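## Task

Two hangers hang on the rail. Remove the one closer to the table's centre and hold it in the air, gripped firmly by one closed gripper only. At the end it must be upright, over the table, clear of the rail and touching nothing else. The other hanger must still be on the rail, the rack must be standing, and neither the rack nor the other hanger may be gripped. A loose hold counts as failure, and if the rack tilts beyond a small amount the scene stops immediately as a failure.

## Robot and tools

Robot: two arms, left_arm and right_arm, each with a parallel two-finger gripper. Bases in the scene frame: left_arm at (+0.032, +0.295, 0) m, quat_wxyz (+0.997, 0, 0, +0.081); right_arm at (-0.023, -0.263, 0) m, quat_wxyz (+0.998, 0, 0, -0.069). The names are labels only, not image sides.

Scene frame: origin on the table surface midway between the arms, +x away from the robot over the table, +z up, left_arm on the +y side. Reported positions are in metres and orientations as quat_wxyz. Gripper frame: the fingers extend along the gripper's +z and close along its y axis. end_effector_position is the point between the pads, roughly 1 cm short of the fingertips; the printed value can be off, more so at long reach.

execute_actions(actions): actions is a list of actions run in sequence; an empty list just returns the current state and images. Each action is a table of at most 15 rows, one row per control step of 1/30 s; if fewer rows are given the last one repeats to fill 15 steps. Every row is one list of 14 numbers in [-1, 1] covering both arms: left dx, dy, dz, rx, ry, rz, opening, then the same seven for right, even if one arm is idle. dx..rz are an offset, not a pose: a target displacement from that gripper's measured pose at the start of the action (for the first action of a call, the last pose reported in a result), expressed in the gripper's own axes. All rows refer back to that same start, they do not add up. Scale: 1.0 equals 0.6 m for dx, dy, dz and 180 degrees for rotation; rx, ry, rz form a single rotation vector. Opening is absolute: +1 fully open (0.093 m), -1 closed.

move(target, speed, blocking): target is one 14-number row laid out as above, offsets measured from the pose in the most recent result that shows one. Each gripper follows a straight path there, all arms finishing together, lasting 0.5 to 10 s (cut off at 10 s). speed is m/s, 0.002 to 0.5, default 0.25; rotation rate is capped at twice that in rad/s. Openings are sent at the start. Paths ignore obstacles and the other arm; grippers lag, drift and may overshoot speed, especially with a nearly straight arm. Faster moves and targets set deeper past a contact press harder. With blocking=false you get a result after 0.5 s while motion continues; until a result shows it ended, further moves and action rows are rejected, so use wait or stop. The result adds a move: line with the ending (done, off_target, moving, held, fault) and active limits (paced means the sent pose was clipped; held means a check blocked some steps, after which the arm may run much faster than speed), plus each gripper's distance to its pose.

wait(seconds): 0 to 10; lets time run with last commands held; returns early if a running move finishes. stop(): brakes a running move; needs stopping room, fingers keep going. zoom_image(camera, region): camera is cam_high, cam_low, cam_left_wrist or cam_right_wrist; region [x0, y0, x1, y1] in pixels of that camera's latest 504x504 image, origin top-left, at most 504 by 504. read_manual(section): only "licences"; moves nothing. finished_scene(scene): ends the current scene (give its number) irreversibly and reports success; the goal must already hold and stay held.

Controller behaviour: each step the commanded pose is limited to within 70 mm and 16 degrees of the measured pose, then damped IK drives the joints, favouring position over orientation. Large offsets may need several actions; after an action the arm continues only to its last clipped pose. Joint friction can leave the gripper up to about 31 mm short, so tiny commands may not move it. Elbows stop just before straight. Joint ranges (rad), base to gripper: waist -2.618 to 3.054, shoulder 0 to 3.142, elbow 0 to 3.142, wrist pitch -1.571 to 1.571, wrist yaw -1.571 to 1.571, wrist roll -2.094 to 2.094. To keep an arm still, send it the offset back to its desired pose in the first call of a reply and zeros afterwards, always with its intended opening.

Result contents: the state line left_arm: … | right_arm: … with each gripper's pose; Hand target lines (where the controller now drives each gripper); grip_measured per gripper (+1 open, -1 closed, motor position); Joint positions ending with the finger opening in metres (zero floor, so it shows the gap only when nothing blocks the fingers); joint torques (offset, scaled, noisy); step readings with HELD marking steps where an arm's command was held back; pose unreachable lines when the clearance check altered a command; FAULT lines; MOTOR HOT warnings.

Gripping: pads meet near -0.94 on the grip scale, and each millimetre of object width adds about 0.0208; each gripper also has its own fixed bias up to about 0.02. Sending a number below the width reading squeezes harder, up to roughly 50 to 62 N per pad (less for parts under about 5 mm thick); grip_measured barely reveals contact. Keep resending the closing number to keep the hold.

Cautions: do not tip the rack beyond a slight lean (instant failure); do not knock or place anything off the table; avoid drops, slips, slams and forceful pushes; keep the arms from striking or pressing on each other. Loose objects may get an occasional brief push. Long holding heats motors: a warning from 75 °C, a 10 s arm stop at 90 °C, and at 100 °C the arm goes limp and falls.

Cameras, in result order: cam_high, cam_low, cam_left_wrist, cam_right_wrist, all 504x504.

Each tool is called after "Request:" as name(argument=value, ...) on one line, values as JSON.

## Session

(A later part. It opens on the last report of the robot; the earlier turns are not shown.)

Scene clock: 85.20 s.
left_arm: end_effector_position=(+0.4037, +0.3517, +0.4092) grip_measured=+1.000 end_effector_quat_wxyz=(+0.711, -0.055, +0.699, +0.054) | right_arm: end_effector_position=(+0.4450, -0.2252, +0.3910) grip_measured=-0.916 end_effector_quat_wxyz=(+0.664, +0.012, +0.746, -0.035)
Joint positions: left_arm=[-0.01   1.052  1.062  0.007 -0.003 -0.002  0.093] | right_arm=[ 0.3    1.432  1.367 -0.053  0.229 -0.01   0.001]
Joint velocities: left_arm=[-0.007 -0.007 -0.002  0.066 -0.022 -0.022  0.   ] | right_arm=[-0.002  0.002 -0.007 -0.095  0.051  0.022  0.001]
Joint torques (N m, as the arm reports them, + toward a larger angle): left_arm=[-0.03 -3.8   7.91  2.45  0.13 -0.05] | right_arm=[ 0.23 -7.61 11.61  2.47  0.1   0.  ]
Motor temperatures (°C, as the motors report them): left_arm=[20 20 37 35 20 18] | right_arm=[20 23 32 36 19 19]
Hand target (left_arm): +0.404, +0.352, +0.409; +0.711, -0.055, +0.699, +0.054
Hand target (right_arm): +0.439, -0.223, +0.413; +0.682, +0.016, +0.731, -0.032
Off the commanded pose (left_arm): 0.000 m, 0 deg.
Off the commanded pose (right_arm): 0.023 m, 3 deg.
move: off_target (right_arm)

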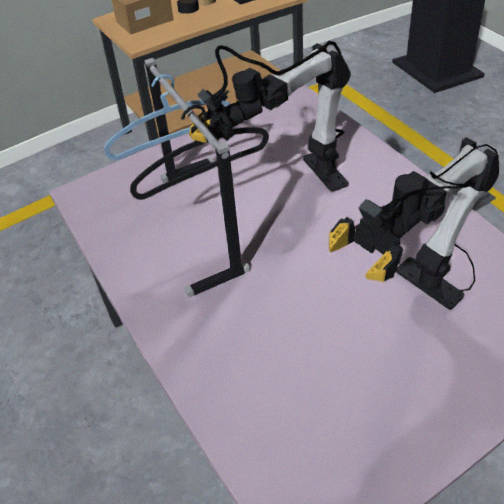

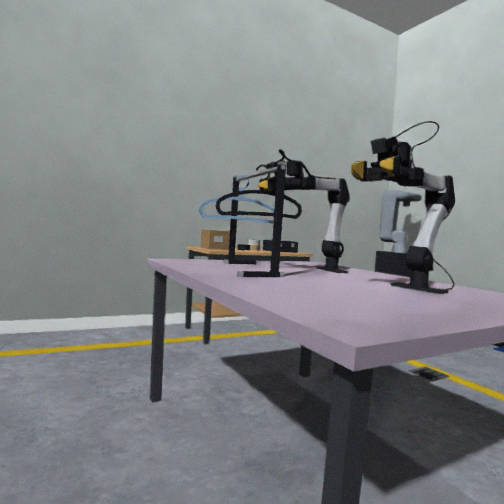

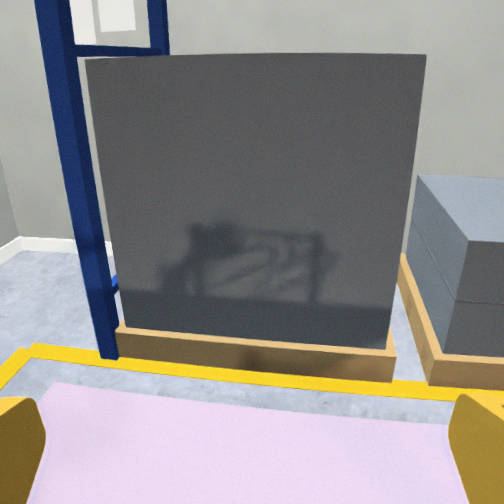

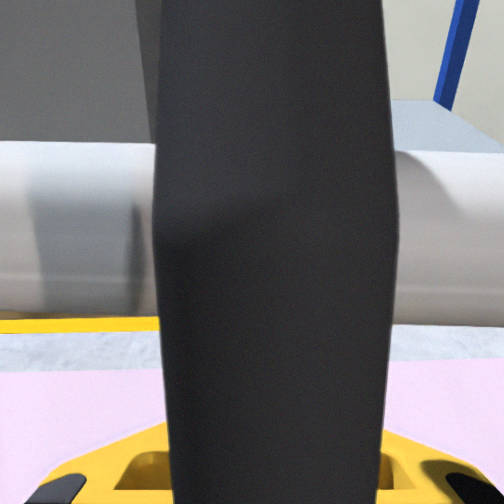

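Request:
move(target=[0,0,0,0,0,0,1, -0.032,0,-0.025,0,-0.0145,0,-1], speed=0.04)

Request:
zoom_image(camera="cam_low", region=[230, 150, 300, 220])

Scene clock: 92.83 s.
left_arm: end_effector_position=(+0.4037, +0.3517, +0.4092) grip_measured=+1.000 end_effector_quat_wxyz=(+0.711, -0.055, +0.699, +0.054) | right_arm: end_effector_position=(+0.4396, -0.2261, +0.3944) grip_measured=-0.916 end_effector_quat_wxyz=(+0.664, +0.012, +0.747, -0.036)
Joint positions: left_arm=[-0.01   1.052  1.062  0.007 -0.003 -0.002  0.093] | right_arm=[ 0.3    1.414  1.367 -0.072  0.229 -0.01   0.001]
Joint velocities: left_arm=[ 0.007 -0.002 -0.012 -0.022 -0.007 -0.051  0.   ] | right_arm=[ 0.012 -0.022 -0.007 -0.022 -0.007 -0.007 -0.   ]
Joint torques (N m, as the arm reports them, + toward a larger angle): left_arm=[-0.05 -3.7   7.9   2.47  0.1  -0.03] | right_arm=[ 0.34 -7.93  9.32  2.52  0.13 -0.12]
Motor temperatures (°C, as the motors report them): left_arm=[20 20 38 35 20 18] | right_arm=[20 24 33 36 19 19]
Hand target (left_arm): +0.404, +0.352, +0.409; +0.711, -0.055, +0.699, +0.054
Hand target (right_arm): +0.432, -0.224, +0.412; +0.681, +0.012, +0.731, -0.035
Off the commanded pose (left_arm): 0.000 m, 0 deg.
Off the commanded pose (right_arm): 0.019 m, 3 deg.
move: off_target (right_arm)

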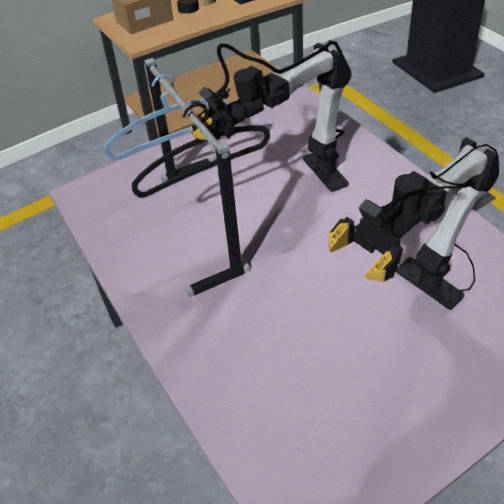

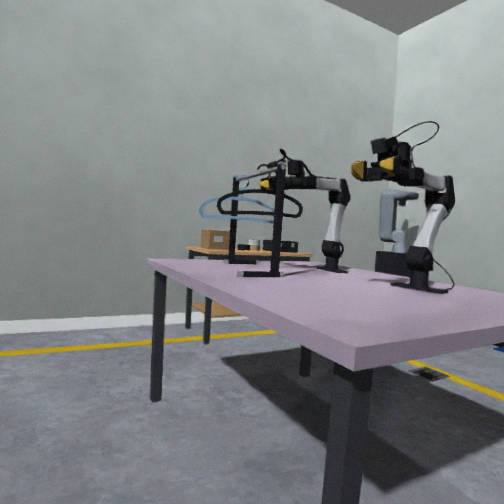

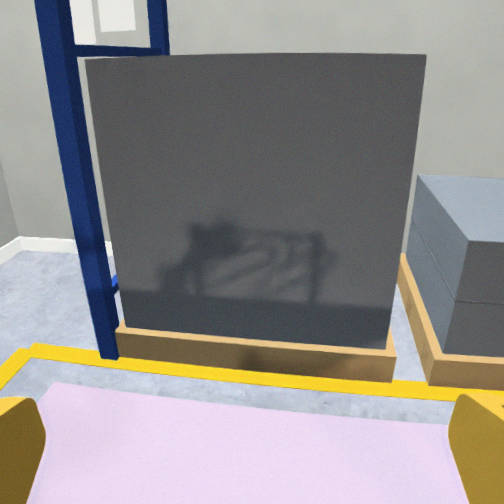

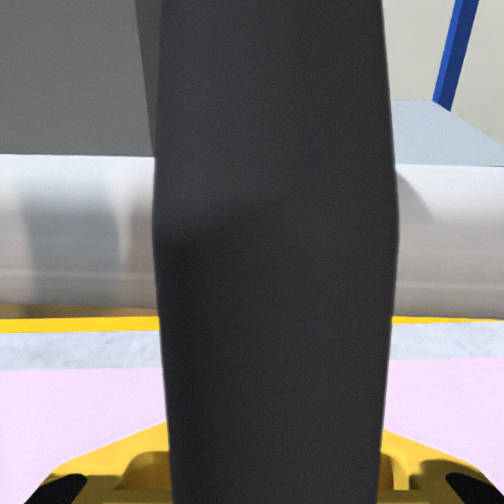

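Region (230, 150, 300, 220) of cam_low's 504x504 image, scaled by 7.200, with more detail than that image has.

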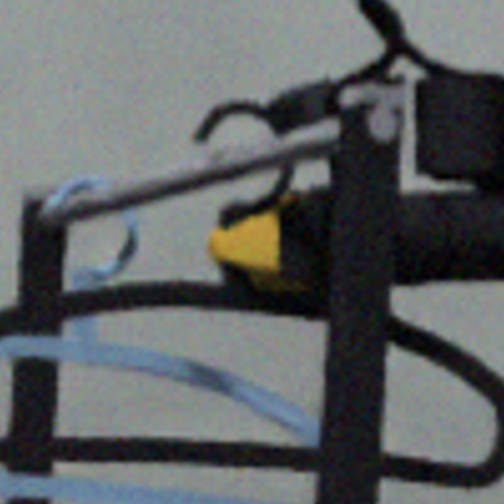

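Request:
move(target=[0,0,0,0,0,0,1, -0.046,0,-0.029,0,-0.025,0,-1], speed=0.04)

Request:
zoom_image(camera="cam_low", region=[230, 150, 300, 220])

Scene clock: 105.27 s.
left_arm: end_effector_position=(+0.4037, +0.3517, +0.4092) grip_measured=+1.000 end_effector_quat_wxyz=(+0.711, -0.055, +0.699, +0.054) | right_arm: end_effector_position=(+0.4327, -0.2272, +0.4036) grip_measured=-0.916 end_effector_quat_wxyz=(+0.671, +0.011, +0.741, -0.036)
Joint positions: left_arm=[-0.01   1.052  1.062  0.007 -0.003 -0.002  0.093] | right_arm=[ 0.3    1.39   1.367 -0.078  0.229 -0.016  0.001]
Joint velocities: left_arm=[-0.007  0.012  0.012  0.037  0.007 -0.095  0.   ] | right_arm=[ 0.017 -0.002  0.002 -0.022 -0.007  0.022  0.   ]
Joint torques (N m, as the arm reports them, + toward a larger angle): left_arm=[-0.15 -3.78  7.82  2.45  0.09 -0.05] | right_arm=[ 0.46 -7.65  9.13  2.66  0.15 -0.19]
Motor temperatures (°C, as the motors report them): left_arm=[20 20 38 36 20 18] | right_arm=[20 26 32 37 19 19]
Hand target (left_arm): +0.404, +0.352, +0.409; +0.711, -0.055, +0.699, +0.054
Hand target (right_arm): +0.425, -0.225, +0.424; +0.692, +0.012, +0.721, -0.036
Off the commanded pose (left_arm): 0.000 m, 0 deg.
Off the commanded pose (right_arm): 0.022 m, 3 deg.
move: off_target (right_arm)

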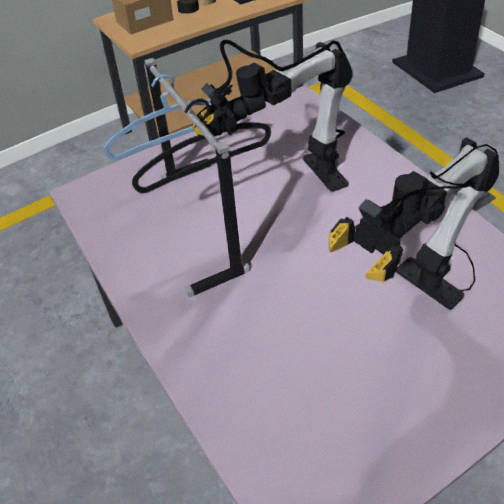

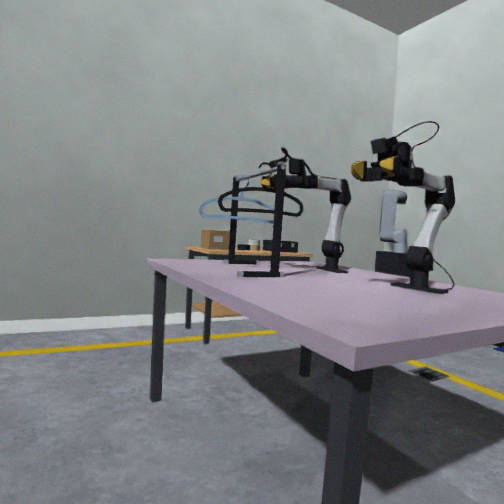

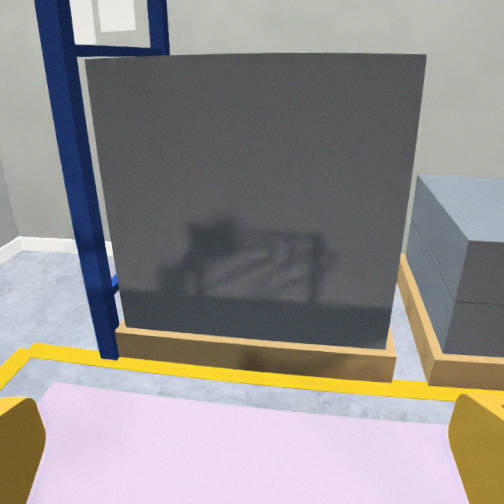

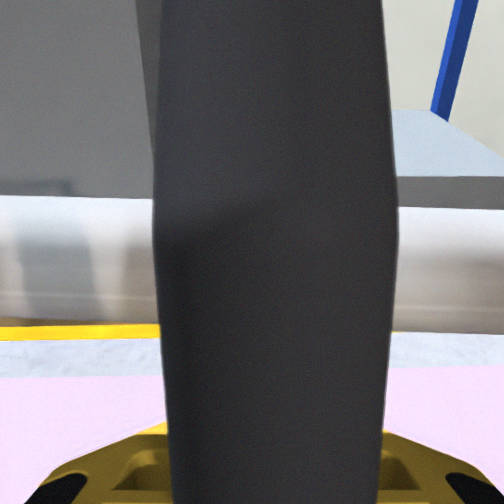

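Region (230, 150, 300, 220) of cam_low's 504x504 image, scaled by 7.200, with more detail than that image has.

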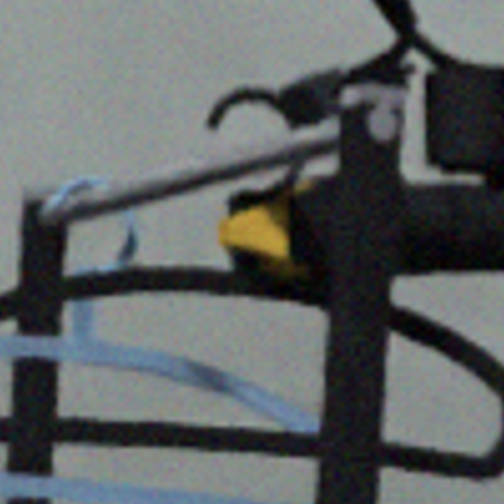

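Request:
execute_actions(actions=[[[0,0,0,0,0,0,1,-0.022,0,-0.019,0,-0.012,0,-1],[0,0,0,0,0,0,1,-0.022,0,-0.022,0,-0.012,0,-1],[0,0,0,0,0,0,1,-0.021,0,-0.026,0,-0.012,0,-1],[0,0,0,0,0,0,1,-0.021,0,-0.029,0,-0.012,0,-1],[0,0,0,0,0,0,1,-0.021,0,-0.032,0,-0.012,0,-1],[0,0,0,0,0,0,1,-0.020,0,-0.036,0,-0.012,0,-1],[0,0,0,0,0,0,1,-0.020,0,-0.039,0,-0.012,0,-1],[0,0,0,0,0,0,1,-0.020,0,-0.042,0,-0.012,0,-1],[0,0,0,0,0,0,1,-0.019,0,-0.046,0,-0.012,0,-1],[0,0,0,0,0,0,1,-0.019,0,-0.049,0,-0.012,0,-1],[0,0,0,0,0,0,1,-0.019,0,-0.052,0,-0.012,0,-1],[0,0,0,0,0,0,1,-0.018,0,-0.056,0,-0.012,0,-1],[0,0,0,0,0,0,1,-0.018,0,-0.059,0,-0.012,0,-1],[0,0,0,0,0,0,1,-0.018,0,-0.062,0,-0.012,0,-1],[0,0,0,0,0,0,1,-0.017,0,-0.066,0,-0.012,0,-1]]])

Request:
wait(seconds=0.5)

Request:
zoom_image(camera="cam_high", region=[160, 70, 260, 170])

Scene clock: 137.37 s.
left_arm: end_effector_position=(+0.4037, +0.3517, +0.4092) grip_measured=+1.000 end_effector_quat_wxyz=(+0.711, -0.055, +0.699, +0.054) | right_arm: end_effector_position=(+0.4061, -0.2253, +0.4135) grip_measured=-0.916 end_effector_quat_wxyz=(+0.679, +0.009, +0.734, -0.033)
Joint positions: left_arm=[-0.01   1.052  1.062  0.007 -0.003 -0.002  0.093] | right_arm=[ 0.318  1.296  1.315 -0.098  0.24  -0.017  0.001]
Joint velocities: left_arm=[-0.002  0.012 -0.012  0.022 -0.022 -0.007  0.   ] | right_arm=[ 0.051 -0.222 -0.173  0.007  0.081 -0.007 -0.   ]
Joint torques (N m, as the arm reports them, + toward a larger angle): left_arm=[-0.04 -3.68  7.86  2.44  0.12 -0.04] | right_arm=[ 0.16 -6.74  7.45  2.38  0.12 -0.08]
Motor temperatures (°C, as the motors report them): left_arm=[20 20 39 37 20 18] | right_arm=[20 27 32 39 19 19]
Hand target (left_arm): +0.404, +0.352, +0.409; +0.711, -0.055, +0.699, +0.054
Hand target (right_arm): +0.395, -0.225, +0.418; +0.684, +0.011, +0.728, -0.036
Off the commanded pose (left_arm): 0.000 m, 0 deg.
Off the commanded pose (right_arm): 0.012 m, 1 deg.
Step readings (end_effector_position):
0: left_arm (+0.4037, +0.3517, +0.4092) | right_arm (+0.4327, -0.2272, +0.4036)
1: left_arm (+0.4037, +0.3517, +0.4092) | right_arm (+0.4327, -0.2272, +0.4036)
2: left_arm (+0.4037, +0.3517, +0.4092) | right_arm (+0.4325, -0.2273, +0.4037)
4: left_arm (+0.4037, +0.3517, +0.4092) | right_arm (+0.4306, -0.2276, +0.4046)
8: left_arm (+0.4037, +0.3517, +0.4092) | right_arm (+0.4217, -0.2273, +0.4086)
15: end_effector_position above

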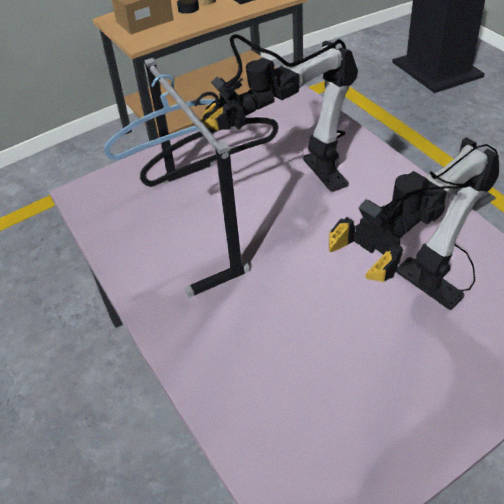

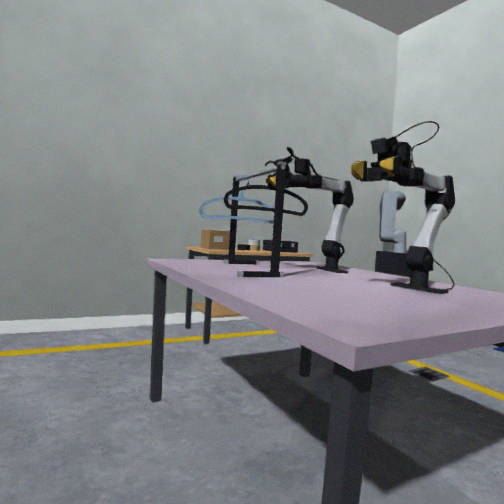

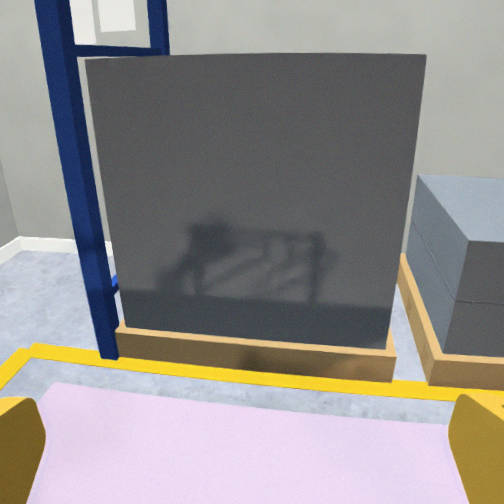

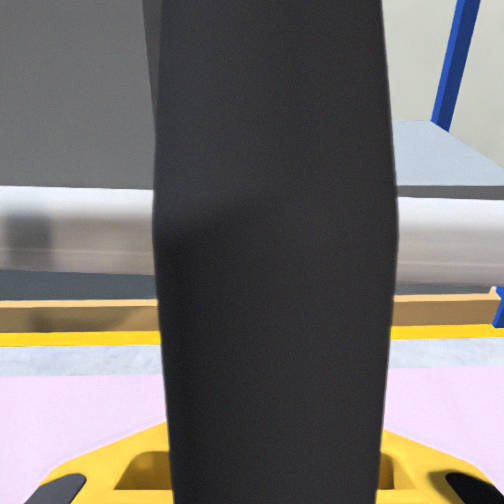

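Scene clock: 137.87 s.
left_arm: end_effector_position=(+0.4037, +0.3517, +0.4092) grip_measured=+1.000 end_effector_quat_wxyz=(+0.711, -0.055, +0.699, +0.054) | right_arm: end_effector_position=(+0.4016, -0.2256, +0.4129) grip_measured=-0.916 end_effector_quat_wxyz=(+0.677, +0.010, +0.735, -0.034)
Joint positions: left_arm=[-0.01   1.052  1.062  0.007 -0.003 -0.002  0.093] | right_arm=[ 0.322  1.281  1.306 -0.109  0.246 -0.017  0.001]
Joint velocities: left_arm=[-0.002  0.002 -0.007 -0.022  0.037 -0.007  0.   ] | right_arm=[ 0.007  0.017  0.002  0.051  0.022 -0.037  0.001]
Joint torques (N m, as the arm reports them, + toward a larger angle): left_arm=[-0.12 -3.69  7.87  2.44  0.14 -0.04] | right_arm=[ 0.31 -6.5   7.44  2.49  0.14 -0.07]
Motor temperatures (°C, as the motors report them): left_arm=[20 20 39 37 20 18] | right_arm=[20 27 32 39 19 19]
Hand target (left_arm): +0.404, +0.352, +0.409; +0.711, -0.055, +0.699, +0.054
Hand target (right_arm): +0.395, -0.225, +0.418; +0.684, +0.011, +0.728, -0.036
Off the commanded pose (left_arm): 0.000 m, 0 deg.
Off the commanded pose (right_arm): 0.009 m, 1 deg.
wait: 0.50 s; at rest by 0.23 s

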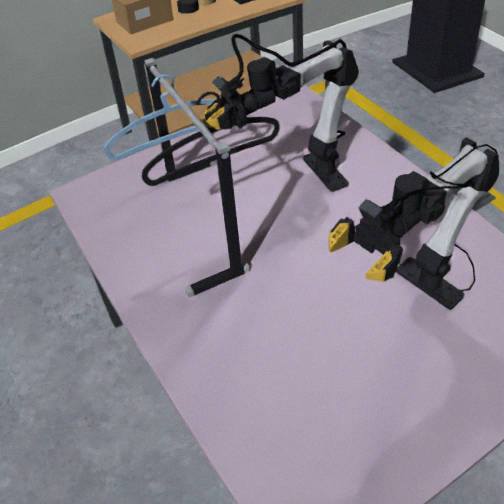

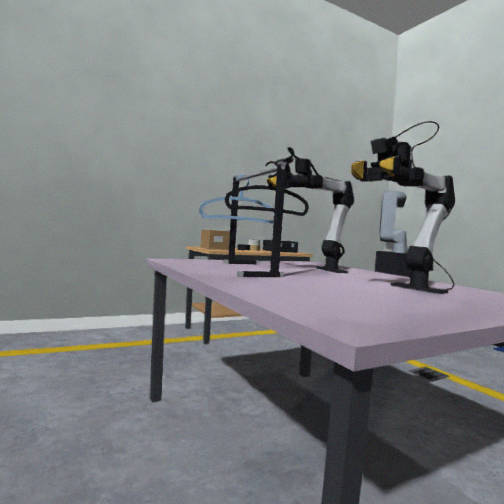

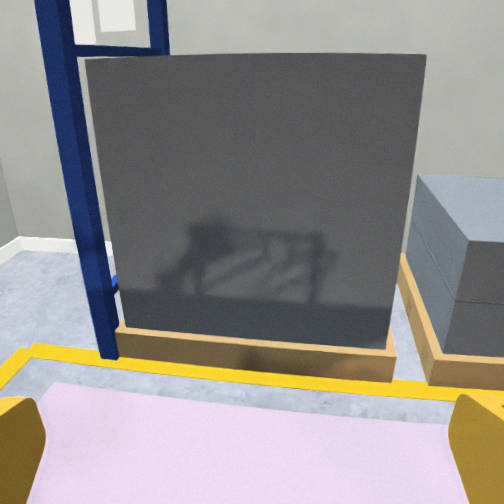

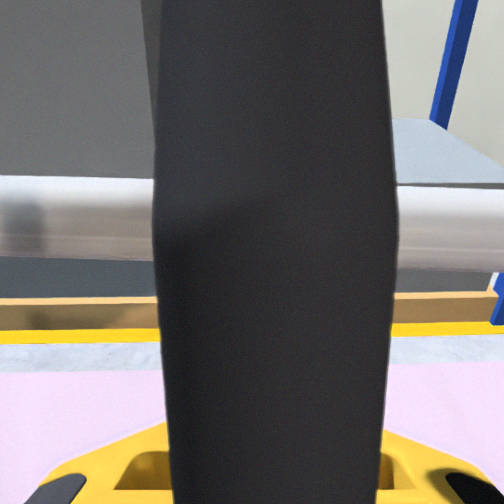

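Region (160, 70, 260, 170) of cam_high's 504x504 image, scaled by 5.040, with more detail than that image has.

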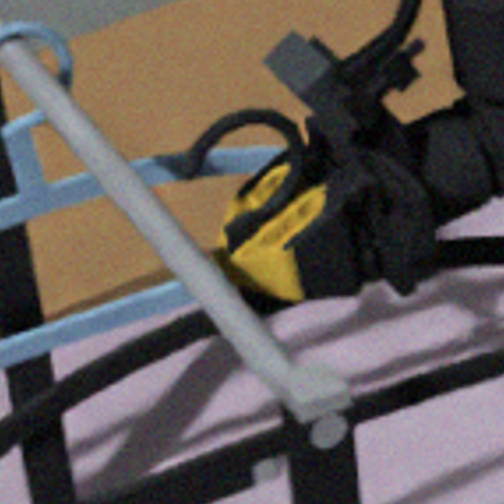

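Request:
move(target=[0,0,0,0,0,0,1, 0.015,0,-0.316,0,-0.006,0,-1], speed=0.18)

Scene clock: 145.60 s.
left_arm: end_effector_position=(+0.4037, +0.3517, +0.4092) grip_measured=+1.000 end_effector_quat_wxyz=(+0.711, -0.055, +0.699, +0.054) | right_arm: end_effector_position=(+0.2131, -0.2160, +0.4212) grip_measured=-0.916 end_effector_quat_wxyz=(+0.681, +0.005, +0.732, -0.034)
Joint positions: left_arm=[-0.01   1.052  1.062  0.007 -0.003 -0.002  0.093] | right_arm=[ 0.822  0.697  1.129 -0.528  0.737  0.021  0.001]
Joint velocities: left_arm=[-0.017 -0.012 -0.002 -0.007 -0.022 -0.037  0.   ] | right_arm=[-0.012 -0.012 -0.017  0.007 -0.051  0.022  0.   ]
Joint torques (N m, as the arm reports them, + toward a larger angle): left_arm=[-0.14 -3.83  7.82  2.47  0.12 -0.02] | right_arm=[0.47 0.38 6.69 2.22 0.19 0.04]
Motor temperatures (°C, as the motors report them): left_arm=[20 20 39 37 20 18] | right_arm=[20 27 32 39 19 19]
Hand target (left_arm): +0.404, +0.352, +0.409; +0.711, -0.055, +0.699, +0.054
Hand target (right_arm): +0.212, -0.217, +0.421; +0.683, +0.012, +0.729, -0.032
Off the commanded pose (left_arm): 0.000 m, 0 deg.
Off the commanded pose (right_arm): 0.003 m, 1 deg.
move: done

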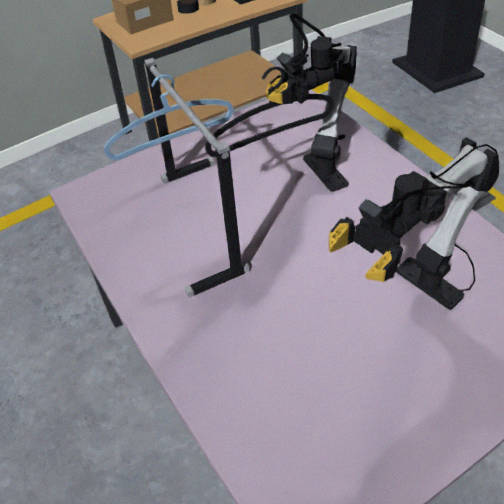

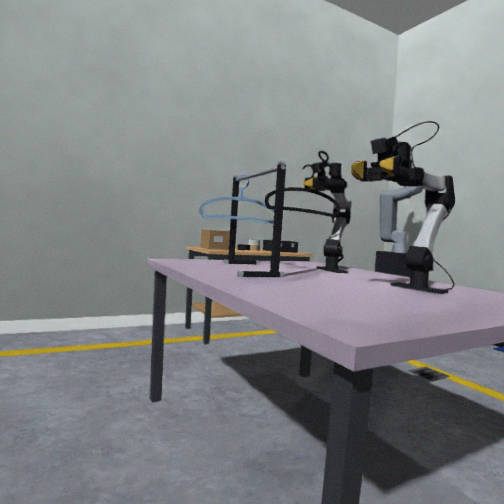

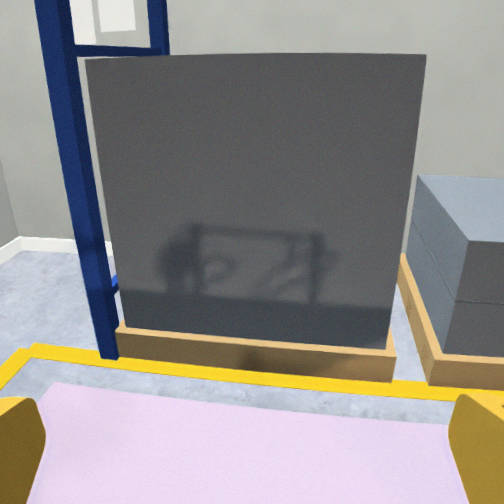

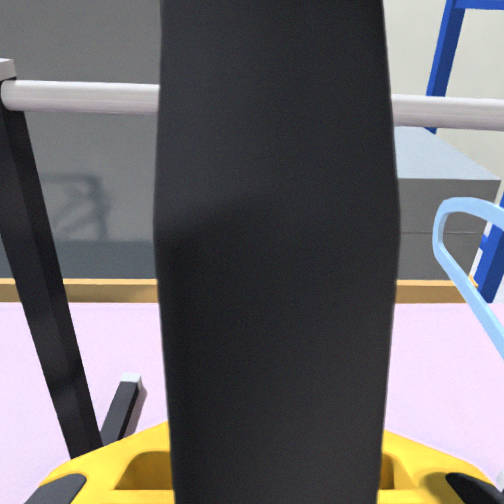

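Request:
move(target=[0,0,0,0,0,0,1, 0.01,0.30,-0.18,-0.343,-0.010,-0.012,-1], speed=0.18)

Request:
zoom_image(camera="cam_high", region=[250, 10, 450, 210])

Scene clock: 155.67 s.
left_arm: end_effector_position=(+0.4037, +0.3517, +0.4092) grip_measured=+1.000 end_effector_quat_wxyz=(+0.711, -0.055, +0.699, +0.054) | right_arm: end_effector_position=(+0.1135, -0.0396, +0.4130) grip_measured=-0.916 end_effector_quat_wxyz=(+0.593, -0.353, +0.645, +0.327)
Joint positions: left_arm=[-0.01   1.052  1.062  0.007 -0.003 -0.002  0.093] | right_arm=[ 1.187  0.695  1.092 -0.479  0.043  0.007  0.001]
Joint velocities: left_arm=[-0.007  0.007  0.017 -0.095 -0.095  0.007  0.   ] | right_arm=[ 0.002 -0.002 -0.002 -0.022 -0.066  0.007  0.   ]
Joint torques (N m, as the arm reports them, + toward a larger angle): left_arm=[-0.14 -3.77  7.84  2.45  0.11 -0.04] | right_arm=[-0.1   1.69  6.55  2.91 -0.13 -0.14]
Motor temperatures (°C, as the motors report them): left_arm=[20 20 40 37 20 18] | right_arm=[20 25 31 39 19 19]
Hand target (left_arm): +0.404, +0.352, +0.409; +0.711, -0.055, +0.699, +0.054
Hand target (right_arm): +0.114, -0.031, +0.417; +0.600, -0.357, +0.633, +0.336
Off the commanded pose (left_arm): 0.000 m, 0 deg.
Off the commanded pose (right_arm): 0.009 m, 2 deg.
move: done

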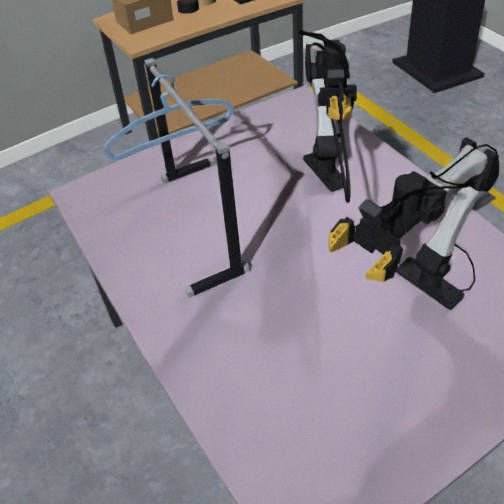

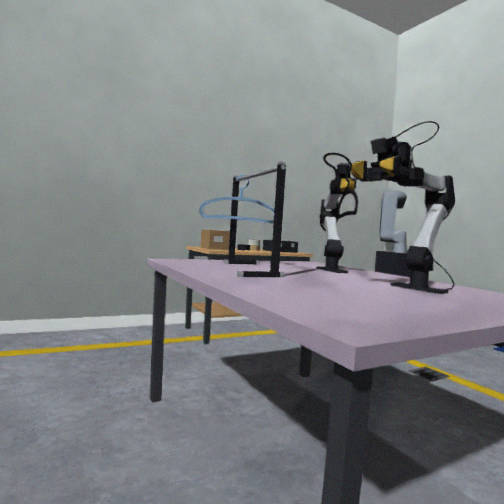

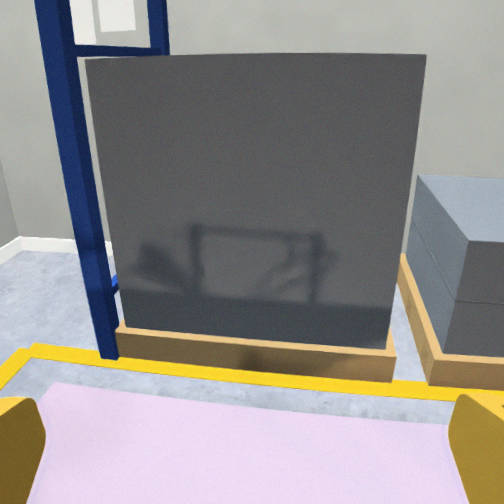

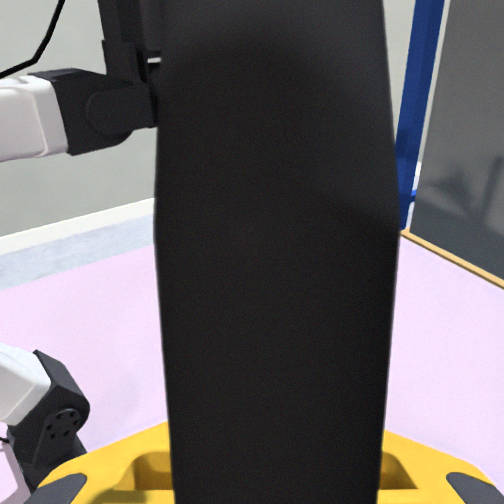

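Region (250, 10, 450, 210) of cam_high's 504x504 image, scaled by 2.520, with more detail than that image has.

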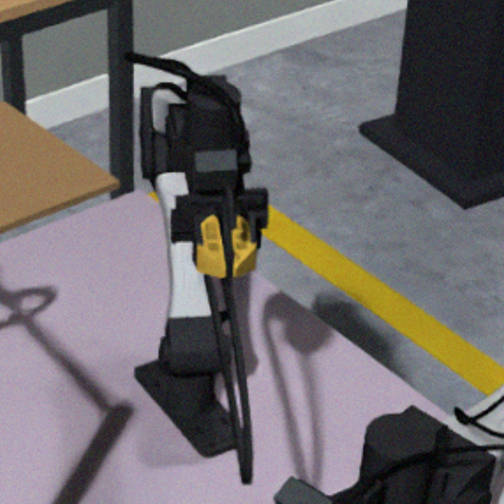

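Request:
finished_scene(scene=2)

The scene is finished: the task was done.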